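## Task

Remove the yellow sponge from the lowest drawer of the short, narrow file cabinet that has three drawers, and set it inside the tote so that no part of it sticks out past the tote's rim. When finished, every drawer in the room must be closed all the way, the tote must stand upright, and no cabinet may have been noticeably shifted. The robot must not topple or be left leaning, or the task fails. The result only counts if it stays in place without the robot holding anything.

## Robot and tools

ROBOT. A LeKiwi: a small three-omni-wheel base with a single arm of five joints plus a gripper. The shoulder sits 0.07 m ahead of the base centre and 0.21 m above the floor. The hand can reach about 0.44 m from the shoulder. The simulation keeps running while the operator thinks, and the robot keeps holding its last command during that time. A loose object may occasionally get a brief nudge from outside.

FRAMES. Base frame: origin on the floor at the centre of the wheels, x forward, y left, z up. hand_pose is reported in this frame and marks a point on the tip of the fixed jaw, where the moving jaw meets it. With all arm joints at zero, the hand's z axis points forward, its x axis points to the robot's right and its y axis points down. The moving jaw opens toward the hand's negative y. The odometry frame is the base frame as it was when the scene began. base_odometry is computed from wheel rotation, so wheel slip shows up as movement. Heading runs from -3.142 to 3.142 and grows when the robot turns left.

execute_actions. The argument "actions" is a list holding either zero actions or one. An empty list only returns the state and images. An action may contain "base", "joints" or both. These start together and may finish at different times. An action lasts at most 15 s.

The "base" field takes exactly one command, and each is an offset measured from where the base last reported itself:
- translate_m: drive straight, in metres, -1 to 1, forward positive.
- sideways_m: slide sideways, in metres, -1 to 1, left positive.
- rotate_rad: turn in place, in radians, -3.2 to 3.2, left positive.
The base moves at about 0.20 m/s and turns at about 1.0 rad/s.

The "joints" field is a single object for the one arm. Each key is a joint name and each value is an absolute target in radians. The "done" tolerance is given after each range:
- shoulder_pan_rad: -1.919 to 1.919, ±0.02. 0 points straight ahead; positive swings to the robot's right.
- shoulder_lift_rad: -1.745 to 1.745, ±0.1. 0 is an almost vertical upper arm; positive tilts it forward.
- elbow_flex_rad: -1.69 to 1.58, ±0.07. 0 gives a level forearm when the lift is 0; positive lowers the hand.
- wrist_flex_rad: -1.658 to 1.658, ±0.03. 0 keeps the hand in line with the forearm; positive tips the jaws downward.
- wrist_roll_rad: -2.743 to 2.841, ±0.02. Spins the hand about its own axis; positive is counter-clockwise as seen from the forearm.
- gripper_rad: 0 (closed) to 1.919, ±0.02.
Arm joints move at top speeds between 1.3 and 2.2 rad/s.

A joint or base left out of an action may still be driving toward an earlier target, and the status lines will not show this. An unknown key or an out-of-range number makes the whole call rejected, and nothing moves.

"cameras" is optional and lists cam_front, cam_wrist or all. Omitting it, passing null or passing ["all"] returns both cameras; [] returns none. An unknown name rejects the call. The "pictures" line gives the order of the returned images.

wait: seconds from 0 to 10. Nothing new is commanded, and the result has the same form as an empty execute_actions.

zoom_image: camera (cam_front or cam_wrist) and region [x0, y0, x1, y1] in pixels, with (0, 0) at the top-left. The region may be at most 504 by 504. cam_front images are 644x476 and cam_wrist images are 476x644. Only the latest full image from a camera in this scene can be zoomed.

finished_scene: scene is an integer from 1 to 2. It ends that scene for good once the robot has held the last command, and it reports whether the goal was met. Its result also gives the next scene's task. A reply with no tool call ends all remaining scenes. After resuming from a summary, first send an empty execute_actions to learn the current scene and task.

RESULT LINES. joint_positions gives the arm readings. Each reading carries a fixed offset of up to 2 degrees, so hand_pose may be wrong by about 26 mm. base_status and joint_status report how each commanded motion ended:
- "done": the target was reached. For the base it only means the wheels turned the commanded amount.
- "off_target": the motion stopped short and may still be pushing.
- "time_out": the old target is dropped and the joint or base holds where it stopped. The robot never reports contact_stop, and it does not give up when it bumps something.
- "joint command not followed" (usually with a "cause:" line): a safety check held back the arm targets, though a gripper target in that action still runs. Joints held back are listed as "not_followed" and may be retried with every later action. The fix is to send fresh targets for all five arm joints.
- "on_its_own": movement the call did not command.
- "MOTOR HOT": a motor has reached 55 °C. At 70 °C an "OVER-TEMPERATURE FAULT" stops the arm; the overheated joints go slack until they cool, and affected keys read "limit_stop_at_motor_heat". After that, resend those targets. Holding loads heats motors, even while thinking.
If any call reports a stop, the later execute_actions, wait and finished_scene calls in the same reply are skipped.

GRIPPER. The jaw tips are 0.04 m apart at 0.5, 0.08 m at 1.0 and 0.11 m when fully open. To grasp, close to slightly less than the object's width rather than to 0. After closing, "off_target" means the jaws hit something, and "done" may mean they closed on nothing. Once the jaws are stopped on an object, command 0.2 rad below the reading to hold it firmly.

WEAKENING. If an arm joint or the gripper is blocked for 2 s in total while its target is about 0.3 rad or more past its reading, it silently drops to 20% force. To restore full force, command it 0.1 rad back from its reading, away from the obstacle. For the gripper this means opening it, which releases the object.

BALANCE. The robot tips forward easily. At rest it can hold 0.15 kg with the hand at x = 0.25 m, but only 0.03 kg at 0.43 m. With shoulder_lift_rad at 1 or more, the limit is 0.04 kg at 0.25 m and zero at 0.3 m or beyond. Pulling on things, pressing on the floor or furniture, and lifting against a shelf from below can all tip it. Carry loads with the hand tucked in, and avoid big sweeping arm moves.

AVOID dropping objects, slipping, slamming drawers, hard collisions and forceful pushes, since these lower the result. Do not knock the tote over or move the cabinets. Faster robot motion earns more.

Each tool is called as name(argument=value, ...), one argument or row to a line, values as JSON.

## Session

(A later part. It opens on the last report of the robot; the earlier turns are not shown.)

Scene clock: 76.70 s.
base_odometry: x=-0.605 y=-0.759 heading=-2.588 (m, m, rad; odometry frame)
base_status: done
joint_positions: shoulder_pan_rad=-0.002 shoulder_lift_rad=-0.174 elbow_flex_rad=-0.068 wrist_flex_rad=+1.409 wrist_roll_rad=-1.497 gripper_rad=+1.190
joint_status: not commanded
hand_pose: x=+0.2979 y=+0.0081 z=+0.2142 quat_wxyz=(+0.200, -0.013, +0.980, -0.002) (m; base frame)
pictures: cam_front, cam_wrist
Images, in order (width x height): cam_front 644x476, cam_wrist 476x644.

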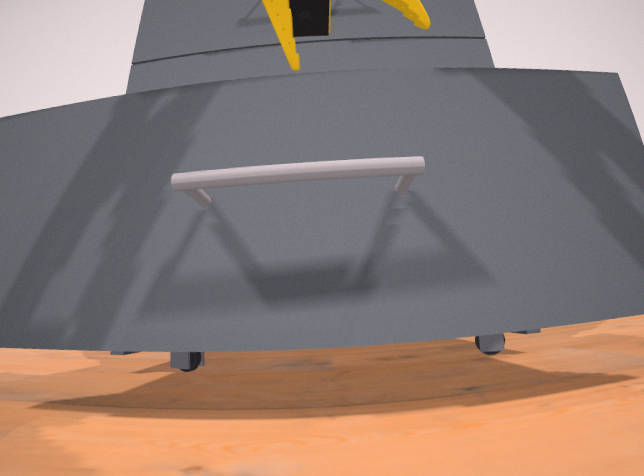

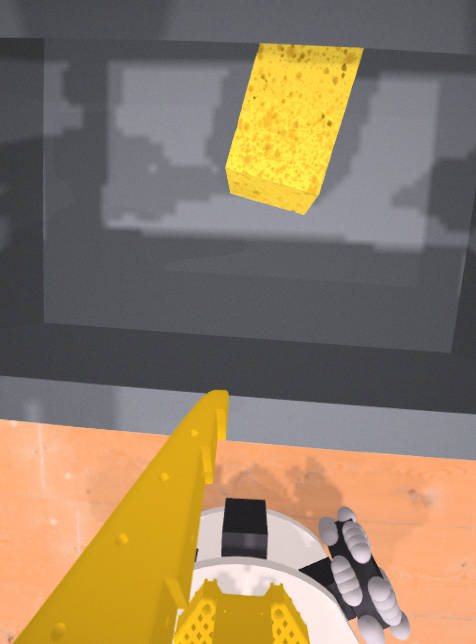

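execute_actions(
  actions=[
    {"joints":{"shoulder_lift_rad":0.15,"elbow_flex_rad":-0.1,"wrist_flex_rad":1.4}},
  ],
  cameras=["cam_wrist"],
)

execute_actions(
  actions=[
    {"base":{"translate_m":-0.14}},
  ],
)

Scene clock: 80.67 s.
base_odometry: x=-0.605 y=-0.759 heading=-2.588 (m, m, rad; odometry frame)
base_status: not commanded
joint_positions: shoulder_pan_rad=-0.002 shoulder_lift_rad=+0.159 elbow_flex_rad=-0.096 wrist_flex_rad=+1.397 wrist_roll_rad=-1.497 gripper_rad=+1.190
joint_status: all done
hand_pose: x=+0.2951 y=+0.0081 z=+0.1527 quat_wxyz=(+0.055, -0.014, +0.998, -0.001) (m; base frame)
pictures: cam_wrist
Images, in order (width x height): cam_wrist 476x644.

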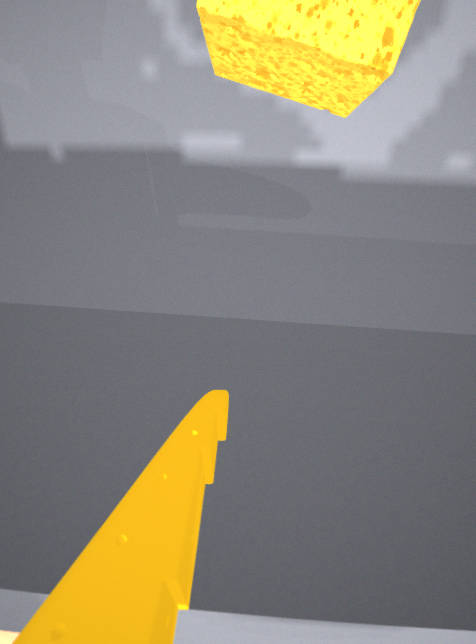

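Scene clock: 82.33 s.
base_odometry: x=-0.486 y=-0.685 heading=-2.588 (m, m, rad; odometry frame)
base_status: done
joint_positions: shoulder_pan_rad=-0.002 shoulder_lift_rad=+0.159 elbow_flex_rad=-0.096 wrist_flex_rad=+1.396 wrist_roll_rad=-1.498 gripper_rad=+1.192
joint_status: not commanded
hand_pose: x=+0.2954 y=+0.0081 z=+0.1527 quat_wxyz=(+0.056, -0.013, +0.998, -0.001) (m; base frame)
pictures: cam_front, cam_wrist
Images, in order (width x height): cam_front 644x476, cam_wrist 476x644.

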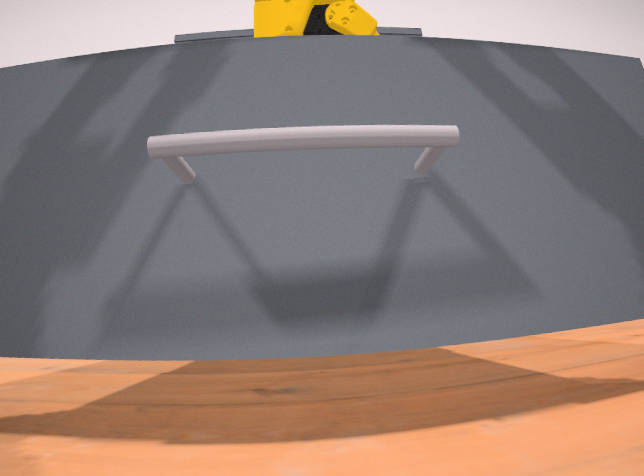

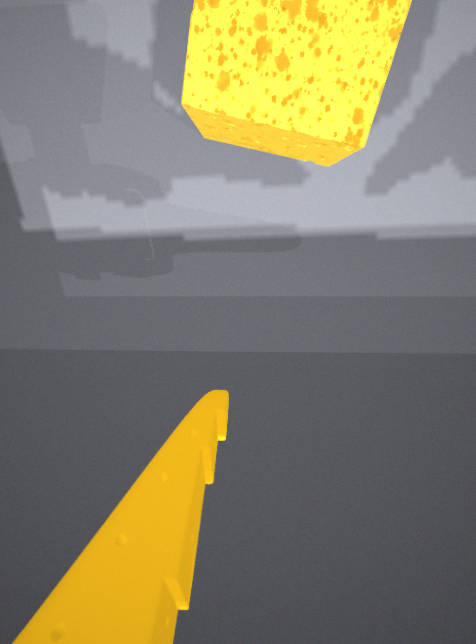

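execute_actions(
  actions=[
    {"joints":{"shoulder_lift_rad":0.3,"elbow_flex_rad":-0.6,"wrist_flex_rad":1.6,"shoulder_pan_rad":-0.06},"base":{"translate_m":0.04}},
  ],
)

Scene clock: 85.80 s.
base_odometry: x=-0.520 y=-0.706 heading=-2.588 (m, m, rad; odometry frame)
base_status: done
joint_positions: shoulder_pan_rad=-0.049 shoulder_lift_rad=+0.312 elbow_flex_rad=-0.569 wrist_flex_rad=+1.596 wrist_roll_rad=-1.498 gripper_rad=+1.192
joint_status: all done
hand_pose: x=+0.3234 y=+0.0204 z=+0.1902 quat_wxyz=(+0.115, -0.036, +0.993, +0.001) (m; base frame)
pictures: cam_front, cam_wrist
Images, in order (width x height): cam_front 644x476, cam_wrist 476x644.

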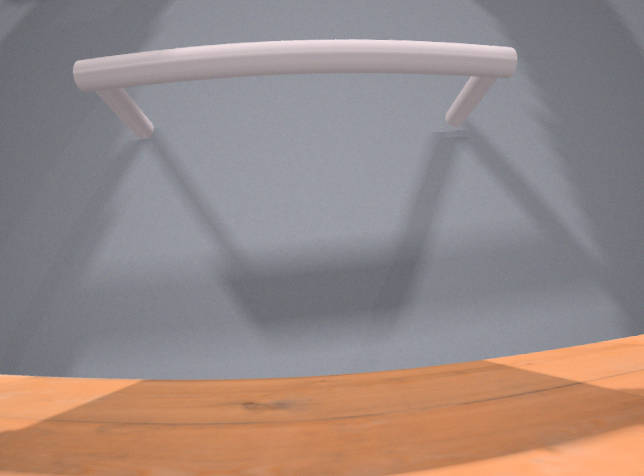

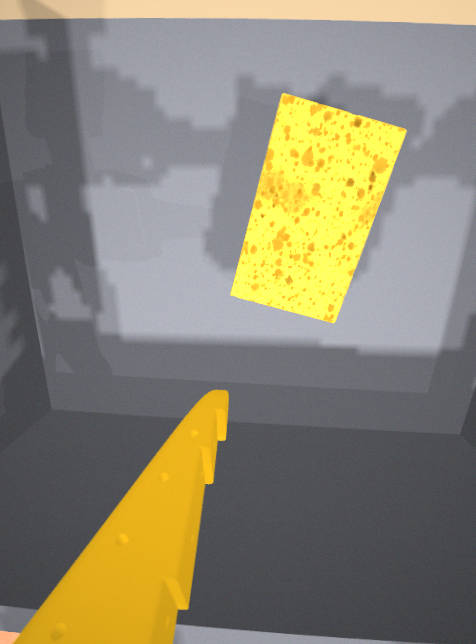

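execute_actions(
  actions=[
    {"joints":{"shoulder_lift_rad":0.6,"elbow_flex_rad":-0.95,"wrist_flex_rad":1.5,"shoulder_pan_rad":-0.03,"wrist_roll_rad":-1.75}},
  ],
)

Scene clock: 90.30 s.
base_odometry: x=-0.520 y=-0.706 heading=-2.588 (m, m, rad; odometry frame)
base_status: not commanded
joint_positions: shoulder_pan_rad=-0.040 shoulder_lift_rad=+0.615 elbow_flex_rad=-0.918 wrist_flex_rad=+1.509 wrist_roll_rad=-1.744 gripper_rad=+1.192
joint_status: all done
hand_pose: x=+0.3706 y=+0.0198 z=+0.1806 quat_wxyz=(+0.180, +0.089, +0.979, +0.024) (m; base frame)
pictures: cam_front, cam_wrist
Images, in order (width x height): cam_front 644x476, cam_wrist 476x644.

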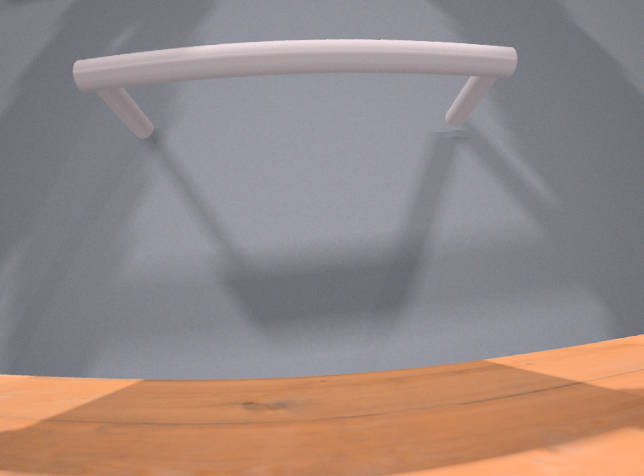

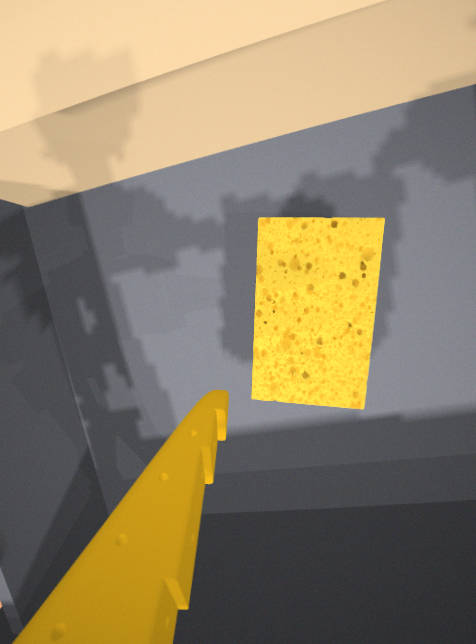

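Aligned. Descend.

execute_actions(
  actions=[
    {"joints":{"shoulder_lift_rad":0.95,"elbow_flex_rad":-0.95,"wrist_flex_rad":1.1}},
  ],
)

Scene clock: 92.60 s.
base_odometry: x=-0.520 y=-0.706 heading=-2.588 (m, m, rad; odometry frame)
base_status: not commanded
joint_positions: shoulder_pan_rad=-0.040 shoulder_lift_rad=+0.974 elbow_flex_rad=-0.921 wrist_flex_rad=+1.110 wrist_roll_rad=-1.744 gripper_rad=+1.192
joint_status: all done
hand_pose: x=+0.4058 y=+0.0212 z=+0.1005 quat_wxyz=(+0.201, +0.089, +0.975, +0.026) (m; base frame)
pictures: cam_front, cam_wrist
Images, in order (width x height): cam_front 644x476, cam_wrist 476x644.

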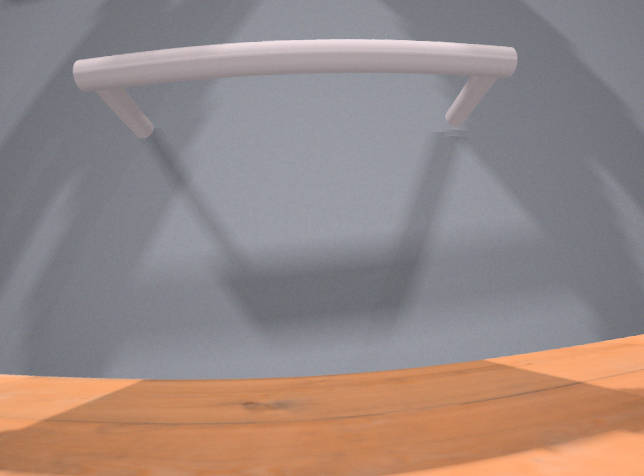

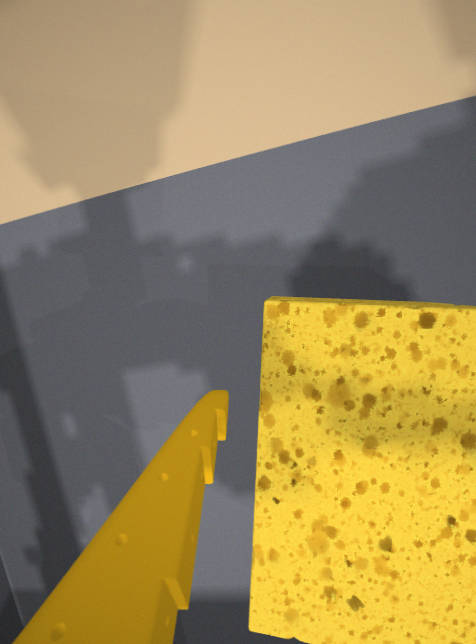

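execute_actions(
  actions=[
    {"joints":{"shoulder_lift_rad":1.02,"wrist_flex_rad":1.15,"shoulder_pan_rad":0.0}},
  ],
  cameras=[],
)

execute_actions(
  actions=[
    {"joints":{"gripper_rad":0.6}},
  ],
  cameras=["cam_wrist"],
)

Scene clock: 94.73 s.
base_odometry: x=-0.520 y=-0.706 heading=-2.588 (m, m, rad; odometry frame)
base_status: not commanded
joint_positions: shoulder_pan_rad=-0.011 shoulder_lift_rad=+1.043 elbow_flex_rad=-0.921 wrist_flex_rad=+1.147 wrist_roll_rad=-1.744 gripper_rad=+1.192
joint_status: all done
hand_pose: x=+0.3924 y=+0.0112 z=+0.0775 quat_wxyz=(+0.150, +0.104, +0.983, +0.017) (m; base frame)
pictures: none
No camera images: the call's "cameras" was empty. Leave "cameras" out to get every camera's image.

Scene clock: 95.57 s.
base_odometry: x=-0.520 y=-0.706 heading=-2.588 (m, m, rad; odometry frame)
base_status: not commanded
joint_positions: shoulder_pan_rad=-0.006 shoulder_lift_rad=+1.043 elbow_flex_rad=-0.924 wrist_flex_rad=+1.149 wrist_roll_rad=-1.744 gripper_rad=+0.798
joint_status: gripper_rad off_target (ended at +0.798, target +0.600)
hand_pose: x=+0.3928 y=+0.0097 z=+0.0780 quat_wxyz=(+0.150, +0.106, +0.983, +0.017) (m; base frame)
pictures: cam_wrist
Images, in order (width x height): cam_wrist 476x644.

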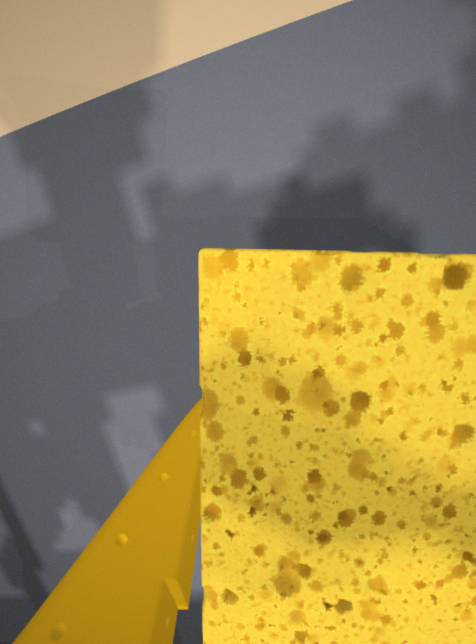

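Gripped. Lift, retreat.

execute_actions(
  actions=[
    {"joints":{"shoulder_lift_rad":0.3,"elbow_flex_rad":-0.8,"wrist_flex_rad":1.6}},
  ],
  cameras=[],
)

execute_actions(
  actions=[
    {"base":{"translate_m":-0.3}},
  ],
  cameras=[],
)

execute_actions(
  actions=[
    {"base":{"rotate_rad":-1.3},"joints":{"shoulder_lift_rad":-0.2,"elbow_flex_rad":-0.3,"wrist_flex_rad":1.5}},
  ],
)

Scene clock: 98.93 s.
base_odometry: x=-0.520 y=-0.706 heading=-2.588 (m, m, rad; odometry frame)
base_status: not commanded
joint_positions: shoulder_pan_rad=-0.006 shoulder_lift_rad=+0.354 elbow_flex_rad=-0.794 wrist_flex_rad=+1.596 wrist_roll_rad=-1.744 gripper_rad=+0.797
joint_status: all done
hand_pose: x=+0.3485 y=+0.0094 z=+0.2206 quat_wxyz=(+0.204, +0.105, +0.973, +0.023) (m; base frame)
pictures: none
No camera images: the call's "cameras" was empty. Leave "cameras" out to get every camera's image.

Scene clock: 101.40 s.
base_odometry: x=-0.265 y=-0.549 heading=-2.588 (m, m, rad; odometry frame)
base_status: done
joint_positions: shoulder_pan_rad=-0.006 shoulder_lift_rad=+0.354 elbow_flex_rad=-0.794 wrist_flex_rad=+1.598 wrist_roll_rad=-1.744 gripper_rad=+0.797
joint_status: not commanded
hand_pose: x=+0.3483 y=+0.0094 z=+0.2205 quat_wxyz=(+0.204, +0.105, +0.973, +0.023) (m; base frame)
pictures: none
No camera images: the call's "cameras" was empty. Leave "cameras" out to get every camera's image.

Scene clock: 103.67 s.
base_odometry: x=-0.265 y=-0.548 heading=+2.399 (m, m, rad; odometry frame)
base_status: done
joint_positions: shoulder_pan_rad=-0.006 shoulder_lift_rad=-0.162 elbow_flex_rad=-0.294 wrist_flex_rad=+1.511 wrist_roll_rad=-1.744 gripper_rad=+0.797
joint_status: all done
hand_pose: x=+0.3062 y=+0.0091 z=+0.2496 quat_wxyz=(+0.253, +0.104, +0.961, +0.029) (m; base frame)
pictures: cam_front, cam_wrist
Images, in order (width x height): cam_front 644x476, cam_wrist 476x644.

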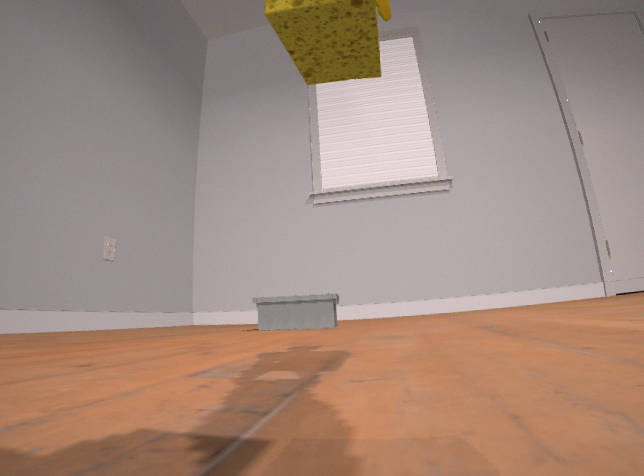

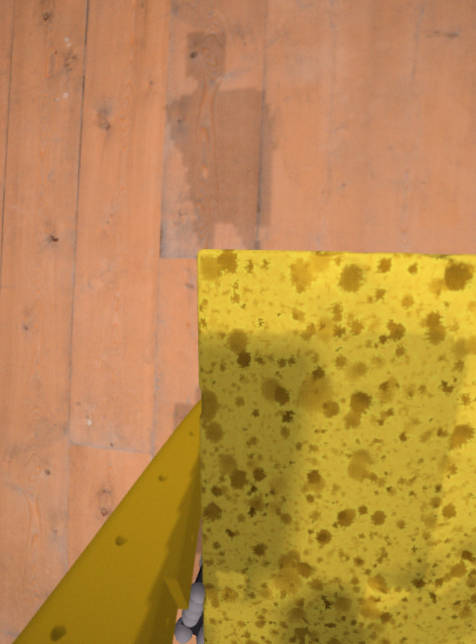

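execute_actions(
  actions=[
    {"base":{"rotate_rad":0.08}},
  ],
  cameras=[],
)

execute_actions(
  actions=[
    {"base":{"translate_m":0.6}},
  ],
)

Scene clock: 106.00 s.
base_odometry: x=-0.265 y=-0.548 heading=+2.475 (m, m, rad; odometry frame)
base_status: done
joint_positions: shoulder_pan_rad=-0.006 shoulder_lift_rad=-0.162 elbow_flex_rad=-0.294 wrist_flex_rad=+1.511 wrist_roll_rad=-1.744 gripper_rad=+0.797
joint_status: not commanded
hand_pose: x=+0.3062 y=+0.0091 z=+0.2496 quat_wxyz=(+0.253, +0.104, +0.961, +0.029) (m; base frame)
pictures: none
No camera images: the call's "cameras" was empty. Leave "cameras" out to get every camera's image.

Scene clock: 109.97 s.
base_odometry: x=-0.736 y=-0.178 heading=+2.475 (m, m, rad; odometry frame)
base_status: done
joint_positions: shoulder_pan_rad=-0.006 shoulder_lift_rad=-0.162 elbow_flex_rad=-0.294 wrist_flex_rad=+1.511 wrist_roll_rad=-1.744 gripper_rad=+0.797
joint_status: not commanded
hand_pose: x=+0.3062 y=+0.0091 z=+0.2496 quat_wxyz=(+0.253, +0.104, +0.961, +0.029) (m; base frame)
pictures: cam_front, cam_wrist
Images, in order (width x height): cam_front 644x476, cam_wrist 476x644.

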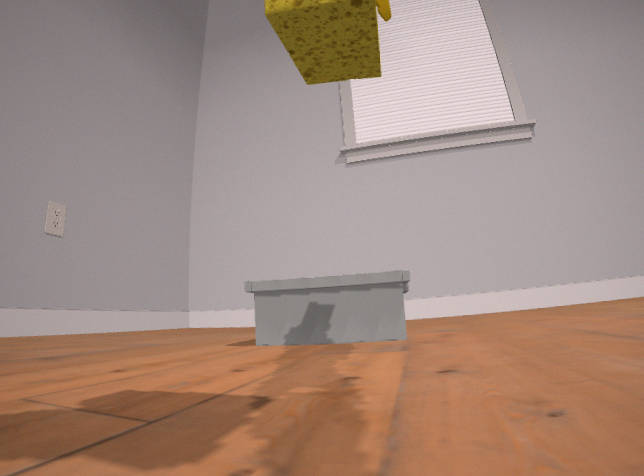

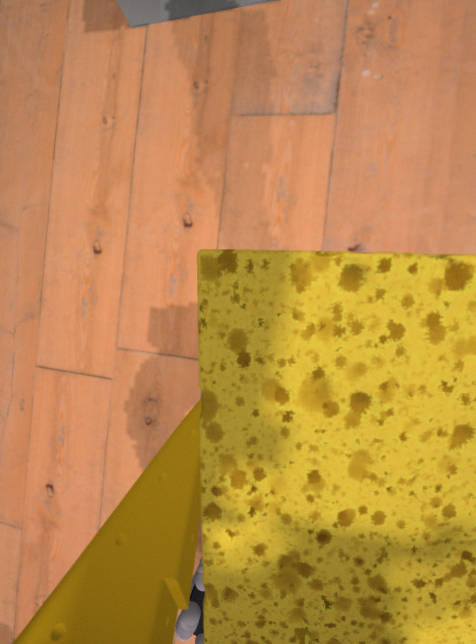

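execute_actions(
  actions=[
    {"base":{"translate_m":0.4},"joints":{"wrist_roll_rad":-0.17}},
  ],
)

Scene clock: 115.30 s.
base_odometry: x=-1.050 y=+0.069 heading=+2.475 (m, m, rad; odometry frame)
base_status: done
joint_positions: shoulder_pan_rad=-0.006 shoulder_lift_rad=-0.162 elbow_flex_rad=-0.294 wrist_flex_rad=+1.511 wrist_roll_rad=-0.178 gripper_rad=+0.797
joint_status: all done
hand_pose: x=+0.2982 y=+0.0029 z=+0.2450 quat_wxyz=(+0.200, -0.605, +0.755, -0.158) (m; base frame)
pictures: cam_front, cam_wrist
Images, in order (width x height): cam_front 644x476, cam_wrist 476x644.

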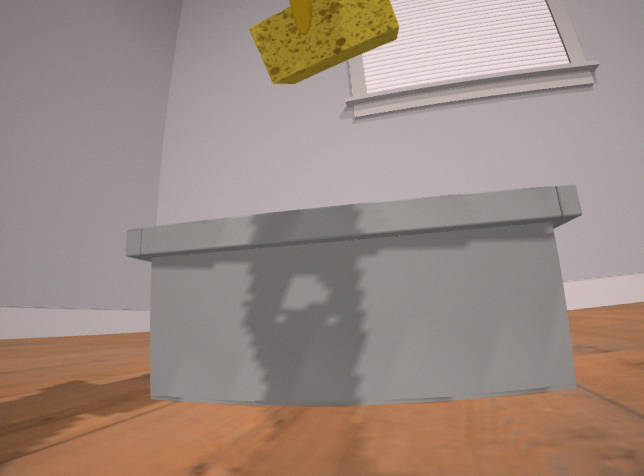

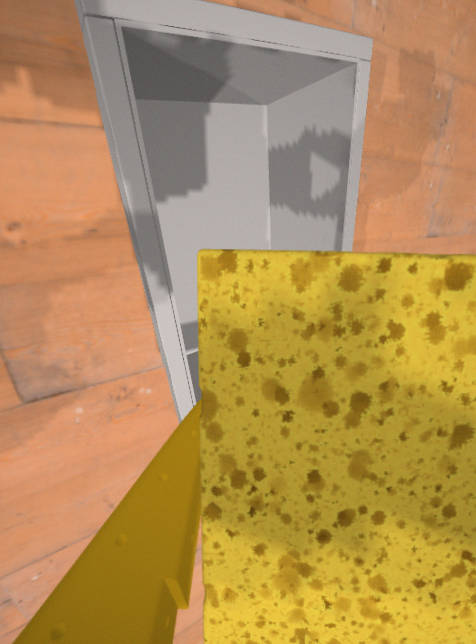

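execute_actions(
  actions=[
    {"base":{"translate_m":0.04},"joints":{"shoulder_lift_rad":0.3,"elbow_flex_rad":-0.4,"wrist_flex_rad":1.6}},
  ],
)

Scene clock: 120.10 s.
base_odometry: x=-1.081 y=+0.094 heading=+2.475 (m, m, rad; odometry frame)
base_status: done
joint_positions: shoulder_pan_rad=-0.006 shoulder_lift_rad=+0.314 elbow_flex_rad=-0.368 wrist_flex_rad=+1.595 wrist_roll_rad=-0.178 gripper_rad=+0.797
joint_status: all done
hand_pose: x=+0.2902 y=+0.0028 z=+0.1590 quat_wxyz=(+0.012, -0.625, +0.780, -0.009) (m; base frame)
pictures: cam_front, cam_wrist
Images, in order (width x height): cam_front 644x476, cam_wrist 476x644.

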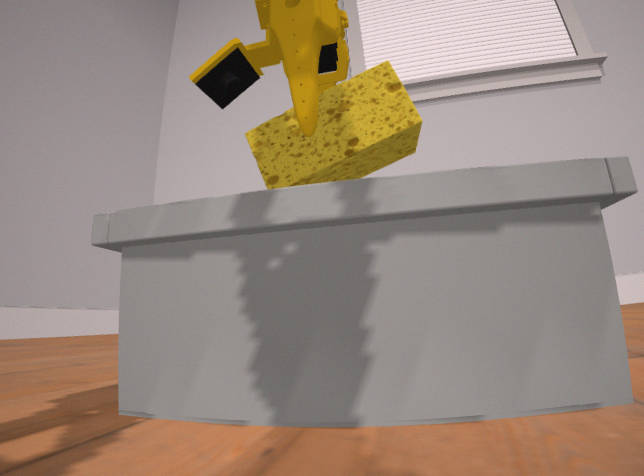

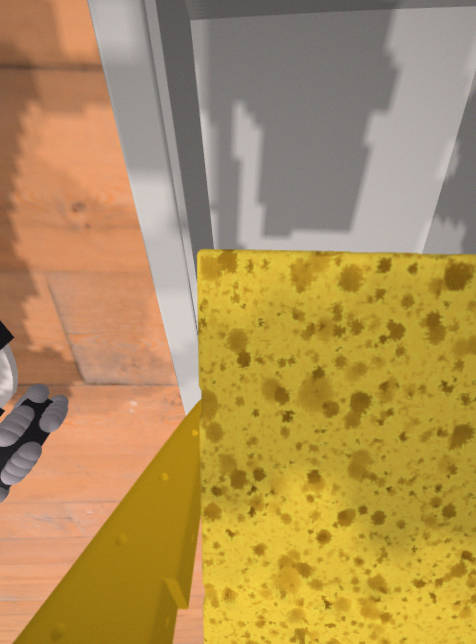

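execute_actions(
  actions=[
    {"base":{"translate_m":0.035}},
  ],
  cameras=[],
)

execute_actions(
  actions=[
    {"joints":{"shoulder_lift_rad":0.5,"wrist_flex_rad":1.45}},
  ],
  cameras=[],
)

execute_actions(
  actions=[
    {"joints":{"gripper_rad":1.2}},
  ],
  cameras=[],
)

execute_actions(
  actions=[
    {"joints":{"shoulder_lift_rad":-0.2,"wrist_flex_rad":1.5}},
  ],
)

Scene clock: 125.03 s.
base_odometry: x=-1.109 y=+0.115 heading=+2.475 (m, m, rad; odometry frame)
base_status: done
joint_positions: shoulder_pan_rad=-0.006 shoulder_lift_rad=+0.314 elbow_flex_rad=-0.368 wrist_flex_rad=+1.595 wrist_roll_rad=-0.178 gripper_rad=+0.797
joint_status: not commanded
hand_pose: x=+0.2902 y=+0.0028 z=+0.1590 quat_wxyz=(+0.012, -0.625, +0.780, -0.009) (m; base frame)
pictures: none
No camera images: the call's "cameras" was empty. Leave "cameras" out to get every camera's image.

Scene clock: 125.80 s.
base_odometry: x=-1.109 y=+0.115 heading=+2.475 (m, m, rad; odometry frame)
base_status: not commanded
joint_positions: shoulder_pan_rad=-0.006 shoulder_lift_rad=+0.517 elbow_flex_rad=-0.371 wrist_flex_rad=+1.457 wrist_roll_rad=-0.178 gripper_rad=+0.797
joint_status: all done
hand_pose: x=+0.2987 y=+0.0029 z=+0.1183 quat_wxyz=(-0.013, -0.625, +0.780, +0.010) (m; base frame)
pictures: none
No camera images: the call's "cameras" was empty. Leave "cameras" out to get every camera's image.

Scene clock: 126.63 s.
base_odometry: x=-1.109 y=+0.115 heading=+2.475 (m, m, rad; odometry frame)
base_status: not commanded
joint_positions: shoulder_pan_rad=-0.006 shoulder_lift_rad=+0.517 elbow_flex_rad=-0.371 wrist_flex_rad=+1.457 wrist_roll_rad=-0.178 gripper_rad=+1.188
joint_status: all done
hand_pose: x=+0.2987 y=+0.0029 z=+0.1183 quat_wxyz=(-0.013, -0.625, +0.780, +0.010) (m; base frame)
pictures: none
No camera images: the call's "cameras" was empty. Leave "cameras" out to get every camera's image.

Scene clock: 127.63 s.
base_odometry: x=-1.109 y=+0.115 heading=+2.475 (m, m, rad; odometry frame)
base_status: not commanded
joint_positions: shoulder_pan_rad=-0.006 shoulder_lift_rad=-0.163 elbow_flex_rad=-0.374 wrist_flex_rad=+1.498 wrist_roll_rad=-0.176 gripper_rad=+1.190
joint_status: all done
hand_pose: x=+0.3055 y=+0.0029 z=+0.2619 quat_wxyz=(+0.235, -0.597, +0.744, -0.186) (m; base frame)
pictures: cam_front, cam_wrist
Images, in order (width x height): cam_front 644x476, cam_wrist 476x644.

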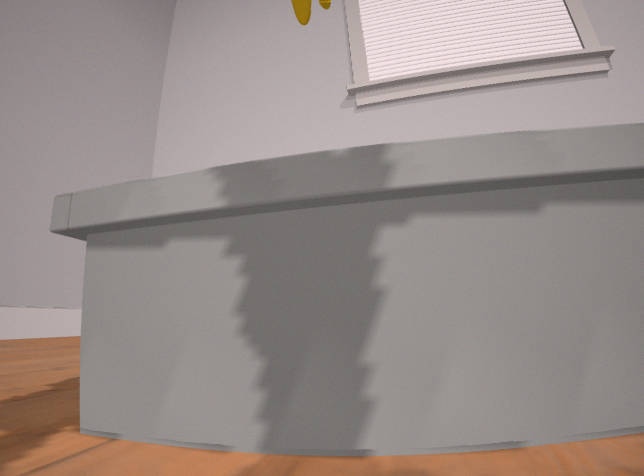

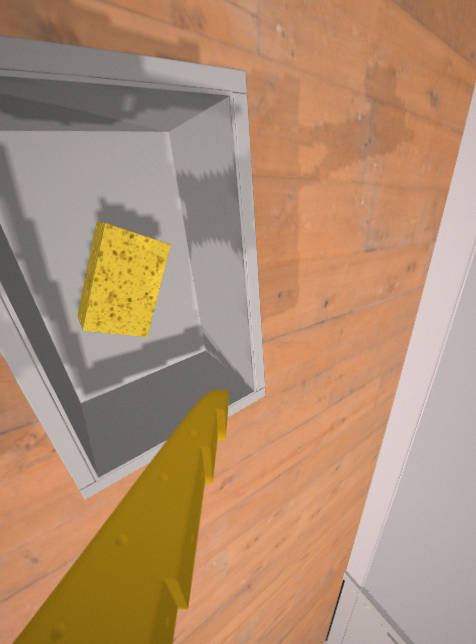

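execute_actions(
  actions=[
    {"base":{"translate_m":-1.0}},
  ],
  cameras=[],
)

execute_actions(
  actions=[
    {"base":{"translate_m":-0.075}},
  ],
  cameras=[],
)

execute_actions(
  actions=[
    {"base":{"rotate_rad":1.22},"joints":{"shoulder_lift_rad":0.62,"elbow_flex_rad":1.05,"wrist_flex_rad":-1.6,"wrist_roll_rad":0,"gripper_rad":0.1}},
  ],
  cameras=[],
)

execute_actions(
  actions=[
    {"base":{"translate_m":0.3}},
  ],
)

Scene clock: 137.77 s.
base_odometry: x=-0.323 y=-0.503 heading=+2.475 (m, m, rad; odometry frame)
base_status: done
joint_positions: shoulder_pan_rad=-0.006 shoulder_lift_rad=-0.163 elbow_flex_rad=-0.374 wrist_flex_rad=+1.498 wrist_roll_rad=-0.176 gripper_rad=+1.190
joint_status: not commanded
hand_pose: x=+0.3055 y=+0.0029 z=+0.2619 quat_wxyz=(+0.235, -0.597, +0.744, -0.186) (m; base frame)
pictures: none
No camera images: the call's "cameras" was empty. Leave "cameras" out to get every camera's image.

Scene clock: 139.07 s.
base_odometry: x=-0.264 y=-0.549 heading=+2.475 (m, m, rad; odometry frame)
base_status: done
joint_positions: shoulder_pan_rad=-0.006 shoulder_lift_rad=-0.163 elbow_flex_rad=-0.374 wrist_flex_rad=+1.498 wrist_roll_rad=-0.176 gripper_rad=+1.190
joint_status: not commanded
hand_pose: x=+0.3055 y=+0.0029 z=+0.2619 quat_wxyz=(+0.235, -0.597, +0.744, -0.186) (m; base frame)
pictures: none
No camera images: the call's "cameras" was empty. Leave "cameras" out to get every camera's image.

Scene clock: 141.73 s.
base_odometry: x=-0.264 y=-0.549 heading=-2.592 (m, m, rad; odometry frame)
base_status: done
joint_positions: shoulder_pan_rad=-0.002 shoulder_lift_rad=+0.622 elbow_flex_rad=+1.061 wrist_flex_rad=-1.585 wrist_roll_rad=-0.007 gripper_rad=+0.097
joint_status: all done
hand_pose: x=+0.3348 y=+0.0005 z=+0.1259 quat_wxyz=(+0.488, -0.510, +0.538, -0.461) (m; base frame)
pictures: none
No camera images: the call's "cameras" was empty. Leave "cameras" out to get every camera's image.

Scene clock: 144.20 s.
base_odometry: x=-0.520 y=-0.706 heading=-2.592 (m, m, rad; odometry frame)
base_status: done
joint_positions: shoulder_pan_rad=-0.002 shoulder_lift_rad=+0.624 elbow_flex_rad=+1.061 wrist_flex_rad=-1.587 wrist_roll_rad=-0.007 gripper_rad=+0.097
joint_status: not commanded
hand_pose: x=+0.3347 y=+0.0005 z=+0.1257 quat_wxyz=(+0.488, -0.510, +0.538, -0.461) (m; base frame)
pictures: cam_front, cam_wrist
Images, in order (width x height): cam_front 644x476, cam_wrist 476x644.

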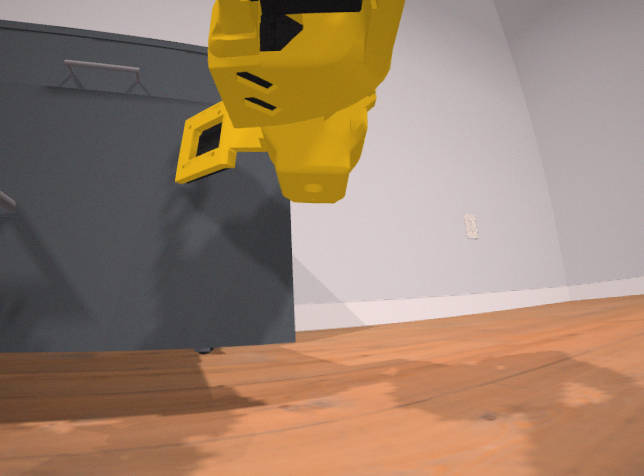

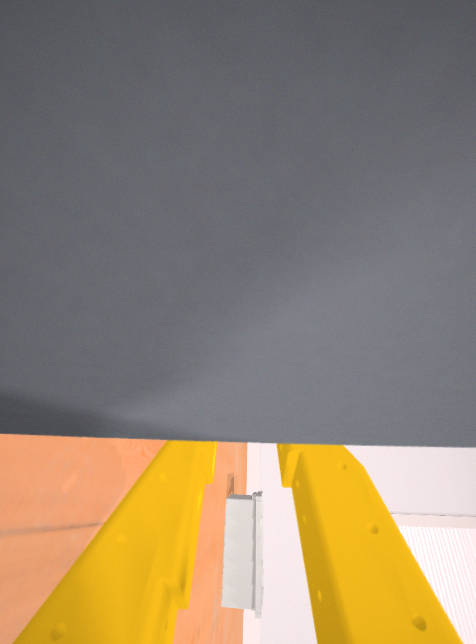

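execute_actions(
  actions=[
    {"base":{"translate_m":-0.25}},
  ],
  cameras=[],
)

execute_actions(
  actions=[
    {"base":{"sideways_m":0.2}},
  ],
)

Scene clock: 148.57 s.
base_odometry: x=-0.307 y=-0.575 heading=-2.592 (m, m, rad; odometry frame)
base_status: done
joint_positions: shoulder_pan_rad=-0.002 shoulder_lift_rad=+0.624 elbow_flex_rad=+1.061 wrist_flex_rad=-1.587 wrist_roll_rad=-0.007 gripper_rad=+0.097
joint_status: not commanded
hand_pose: x=+0.3347 y=+0.0005 z=+0.1257 quat_wxyz=(+0.488, -0.510, +0.538, -0.461) (m; base frame)
pictures: none
No camera images: the call's "cameras" was empty. Leave "cameras" out to get every camera's image.

Scene clock: 150.53 s.
base_odometry: x=-0.203 y=-0.746 heading=-2.594 (m, m, rad; odometry frame)
base_status: done
joint_positions: shoulder_pan_rad=-0.002 shoulder_lift_rad=+0.624 elbow_flex_rad=+1.061 wrist_flex_rad=-1.587 wrist_roll_rad=-0.007 gripper_rad=+0.097
joint_status: not commanded
hand_pose: x=+0.3347 y=+0.0005 z=+0.1257 quat_wxyz=(+0.488, -0.510, +0.538, -0.461) (m; base frame)
pictures: cam_front, cam_wrist
Images, in order (width x height): cam_front 644x476, cam_wrist 476x644.

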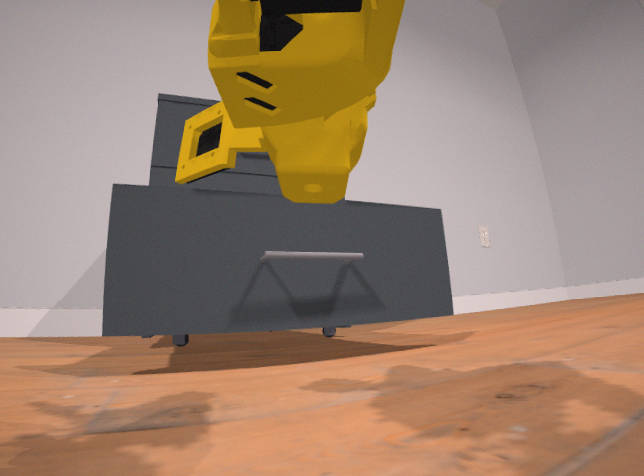

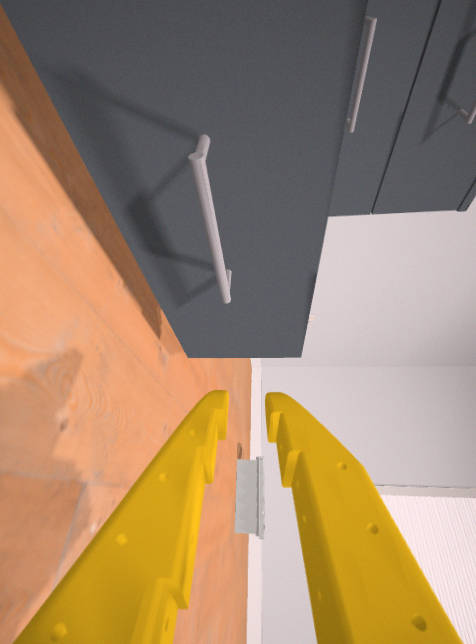

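execute_actions(
  actions=[
    {"base":{"rotate_rad":0.25}},
  ],
  cameras=[],
)

execute_actions(
  actions=[
    {"base":{"sideways_m":-0.1}},
  ],
)

Scene clock: 153.83 s.
base_odometry: x=-0.203 y=-0.746 heading=-2.348 (m, m, rad; odometry frame)
base_status: done
joint_positions: shoulder_pan_rad=-0.002 shoulder_lift_rad=+0.624 elbow_flex_rad=+1.061 wrist_flex_rad=-1.587 wrist_roll_rad=-0.007 gripper_rad=+0.097
joint_status: not commanded
hand_pose: x=+0.3347 y=+0.0005 z=+0.1257 quat_wxyz=(+0.488, -0.510, +0.538, -0.461) (m; base frame)
pictures: none
No camera images: the call's "cameras" was empty. Leave "cameras" out to get every camera's image.

Scene clock: 155.30 s.
base_odometry: x=-0.274 y=-0.676 heading=-2.346 (m, m, rad; odometry frame)
base_status: done
joint_positions: shoulder_pan_rad=-0.002 shoulder_lift_rad=+0.624 elbow_flex_rad=+1.061 wrist_flex_rad=-1.587 wrist_roll_rad=-0.007 gripper_rad=+0.097
joint_status: not commanded
hand_pose: x=+0.3347 y=+0.0005 z=+0.1257 quat_wxyz=(+0.488, -0.510, +0.538, -0.461) (m; base frame)
pictures: cam_front, cam_wrist
Images, in order (width x height): cam_front 644x476, cam_wrist 476x644.

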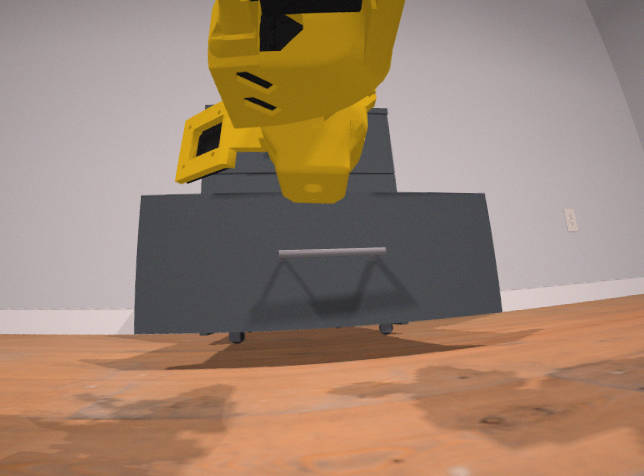

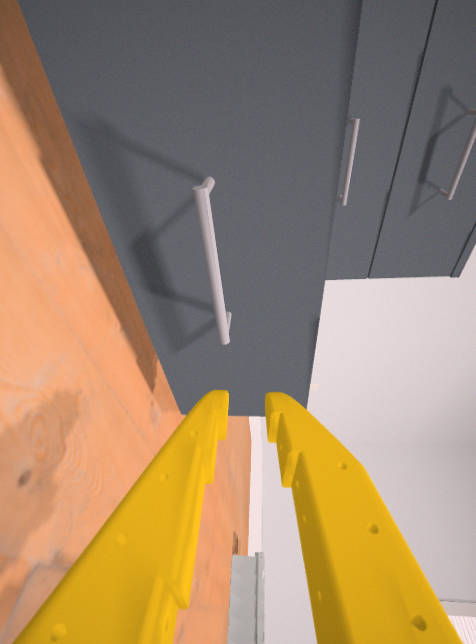

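execute_actions(
  actions=[
    {"joints":{"shoulder_lift_rad":0.4,"elbow_flex_rad":1.2}},
  ],
  cameras=[],
)

execute_actions(
  actions=[
    {"base":{"translate_m":0.4}},
  ],
)

Scene clock: 157.97 s.
base_odometry: x=-0.274 y=-0.676 heading=-2.346 (m, m, rad; odometry frame)
base_status: not commanded
joint_positions: shoulder_pan_rad=-0.002 shoulder_lift_rad=+0.438 elbow_flex_rad=+1.197 wrist_flex_rad=-1.587 wrist_roll_rad=-0.007 gripper_rad=+0.097
joint_status: all done
hand_pose: x=+0.3270 y=+0.0005 z=+0.1483 quat_wxyz=(+0.502, -0.498, +0.526, -0.473) (m; base frame)
pictures: none
No camera images: the call's "cameras" was empty. Leave "cameras" out to get every camera's image.

Scene clock: 160.93 s.
base_odometry: x=-0.554 y=-0.962 heading=-2.346 (m, m, rad; odometry frame)
base_status: done
joint_positions: shoulder_pan_rad=-0.002 shoulder_lift_rad=+0.435 elbow_flex_rad=+1.214 wrist_flex_rad=-1.588 wrist_roll_rad=-0.007 gripper_rad=+0.097
joint_status: not commanded
hand_pose: x=+0.3246 y=+0.0005 z=+0.1466 quat_wxyz=(+0.498, -0.501, +0.529, -0.470) (m; base frame)
pictures: cam_front, cam_wrist
Images, in order (width x height): cam_front 644x476, cam_wrist 476x644.

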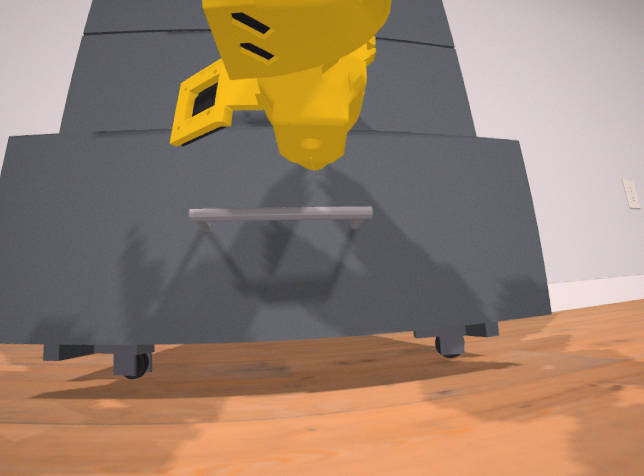

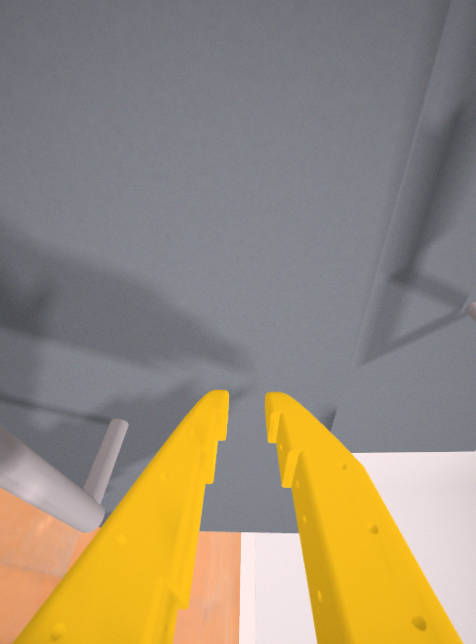

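Still open by roughly 0.07.

execute_actions(
  actions=[
    {"base":{"translate_m":0.08}},
  ],
)

execute_actions(
  actions=[
    {"base":{"translate_m":-0.25}},
  ],
)

Scene clock: 164.53 s.
base_odometry: x=-0.609 y=-1.018 heading=-2.345 (m, m, rad; odometry frame)
base_status: done
joint_positions: shoulder_pan_rad=-0.002 shoulder_lift_rad=+0.435 elbow_flex_rad=+1.226 wrist_flex_rad=-1.590 wrist_roll_rad=-0.007 gripper_rad=+0.097
joint_status: not commanded
hand_pose: x=+0.3228 y=+0.0005 z=+0.1450 quat_wxyz=(+0.495, -0.503, +0.531, -0.468) (m; base frame)
pictures: cam_front, cam_wrist
Images, in order (width x height): cam_front 644x476, cam_wrist 476x644.

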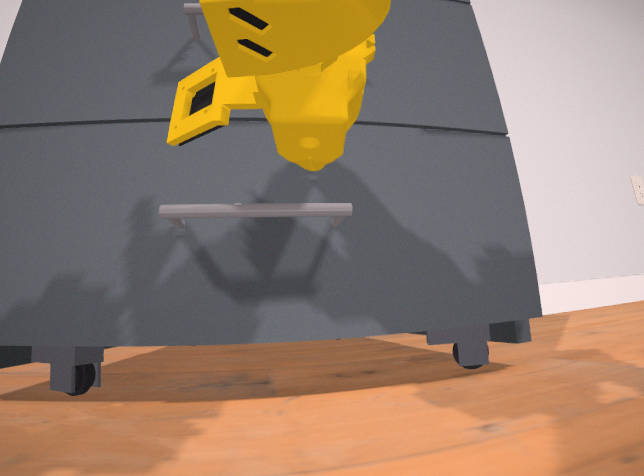

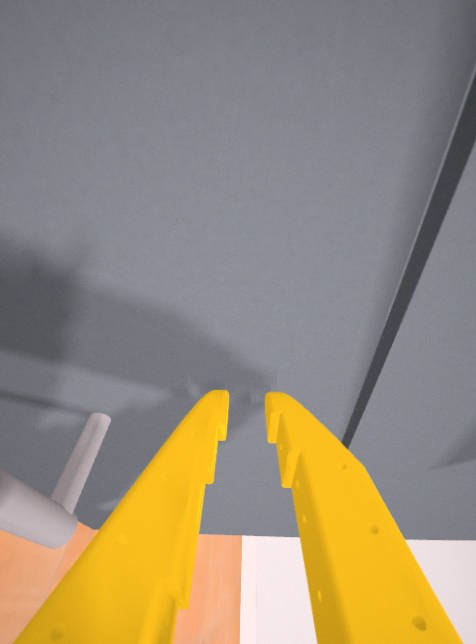

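Scene clock: 166.77 s.
base_odometry: x=-0.434 y=-0.840 heading=-2.345 (m, m, rad; odometry frame)
base_status: done
joint_positions: shoulder_pan_rad=-0.002 shoulder_lift_rad=+0.435 elbow_flex_rad=+1.214 wrist_flex_rad=-1.590 wrist_roll_rad=-0.007 gripper_rad=+0.097
joint_status: not commanded
hand_pose: x=+0.3246 y=+0.0005 z=+0.1468 quat_wxyz=(+0.499, -0.501, +0.528, -0.471) (m; base frame)
pictures: cam_front, cam_wrist
Images, in order (width x height): cam_front 644x476, cam_wrist 476x644.

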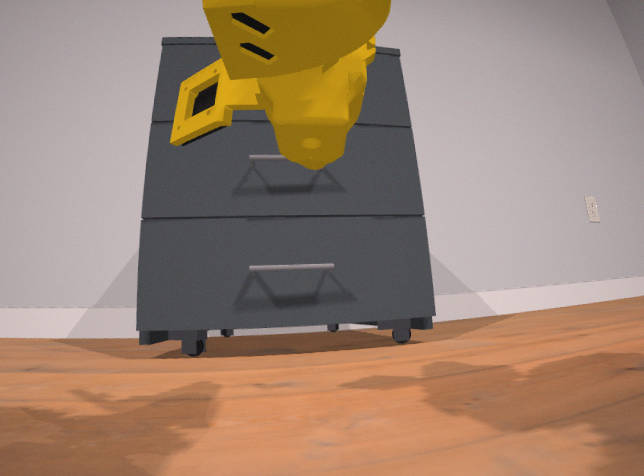

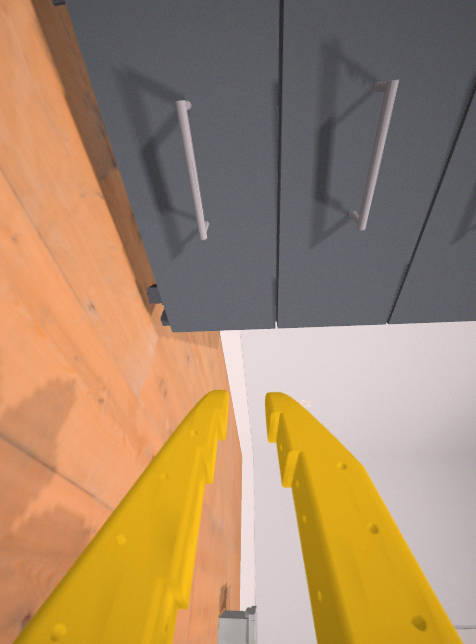

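finished_scene(
  scene=1,
)

The scene is finished: the task was done.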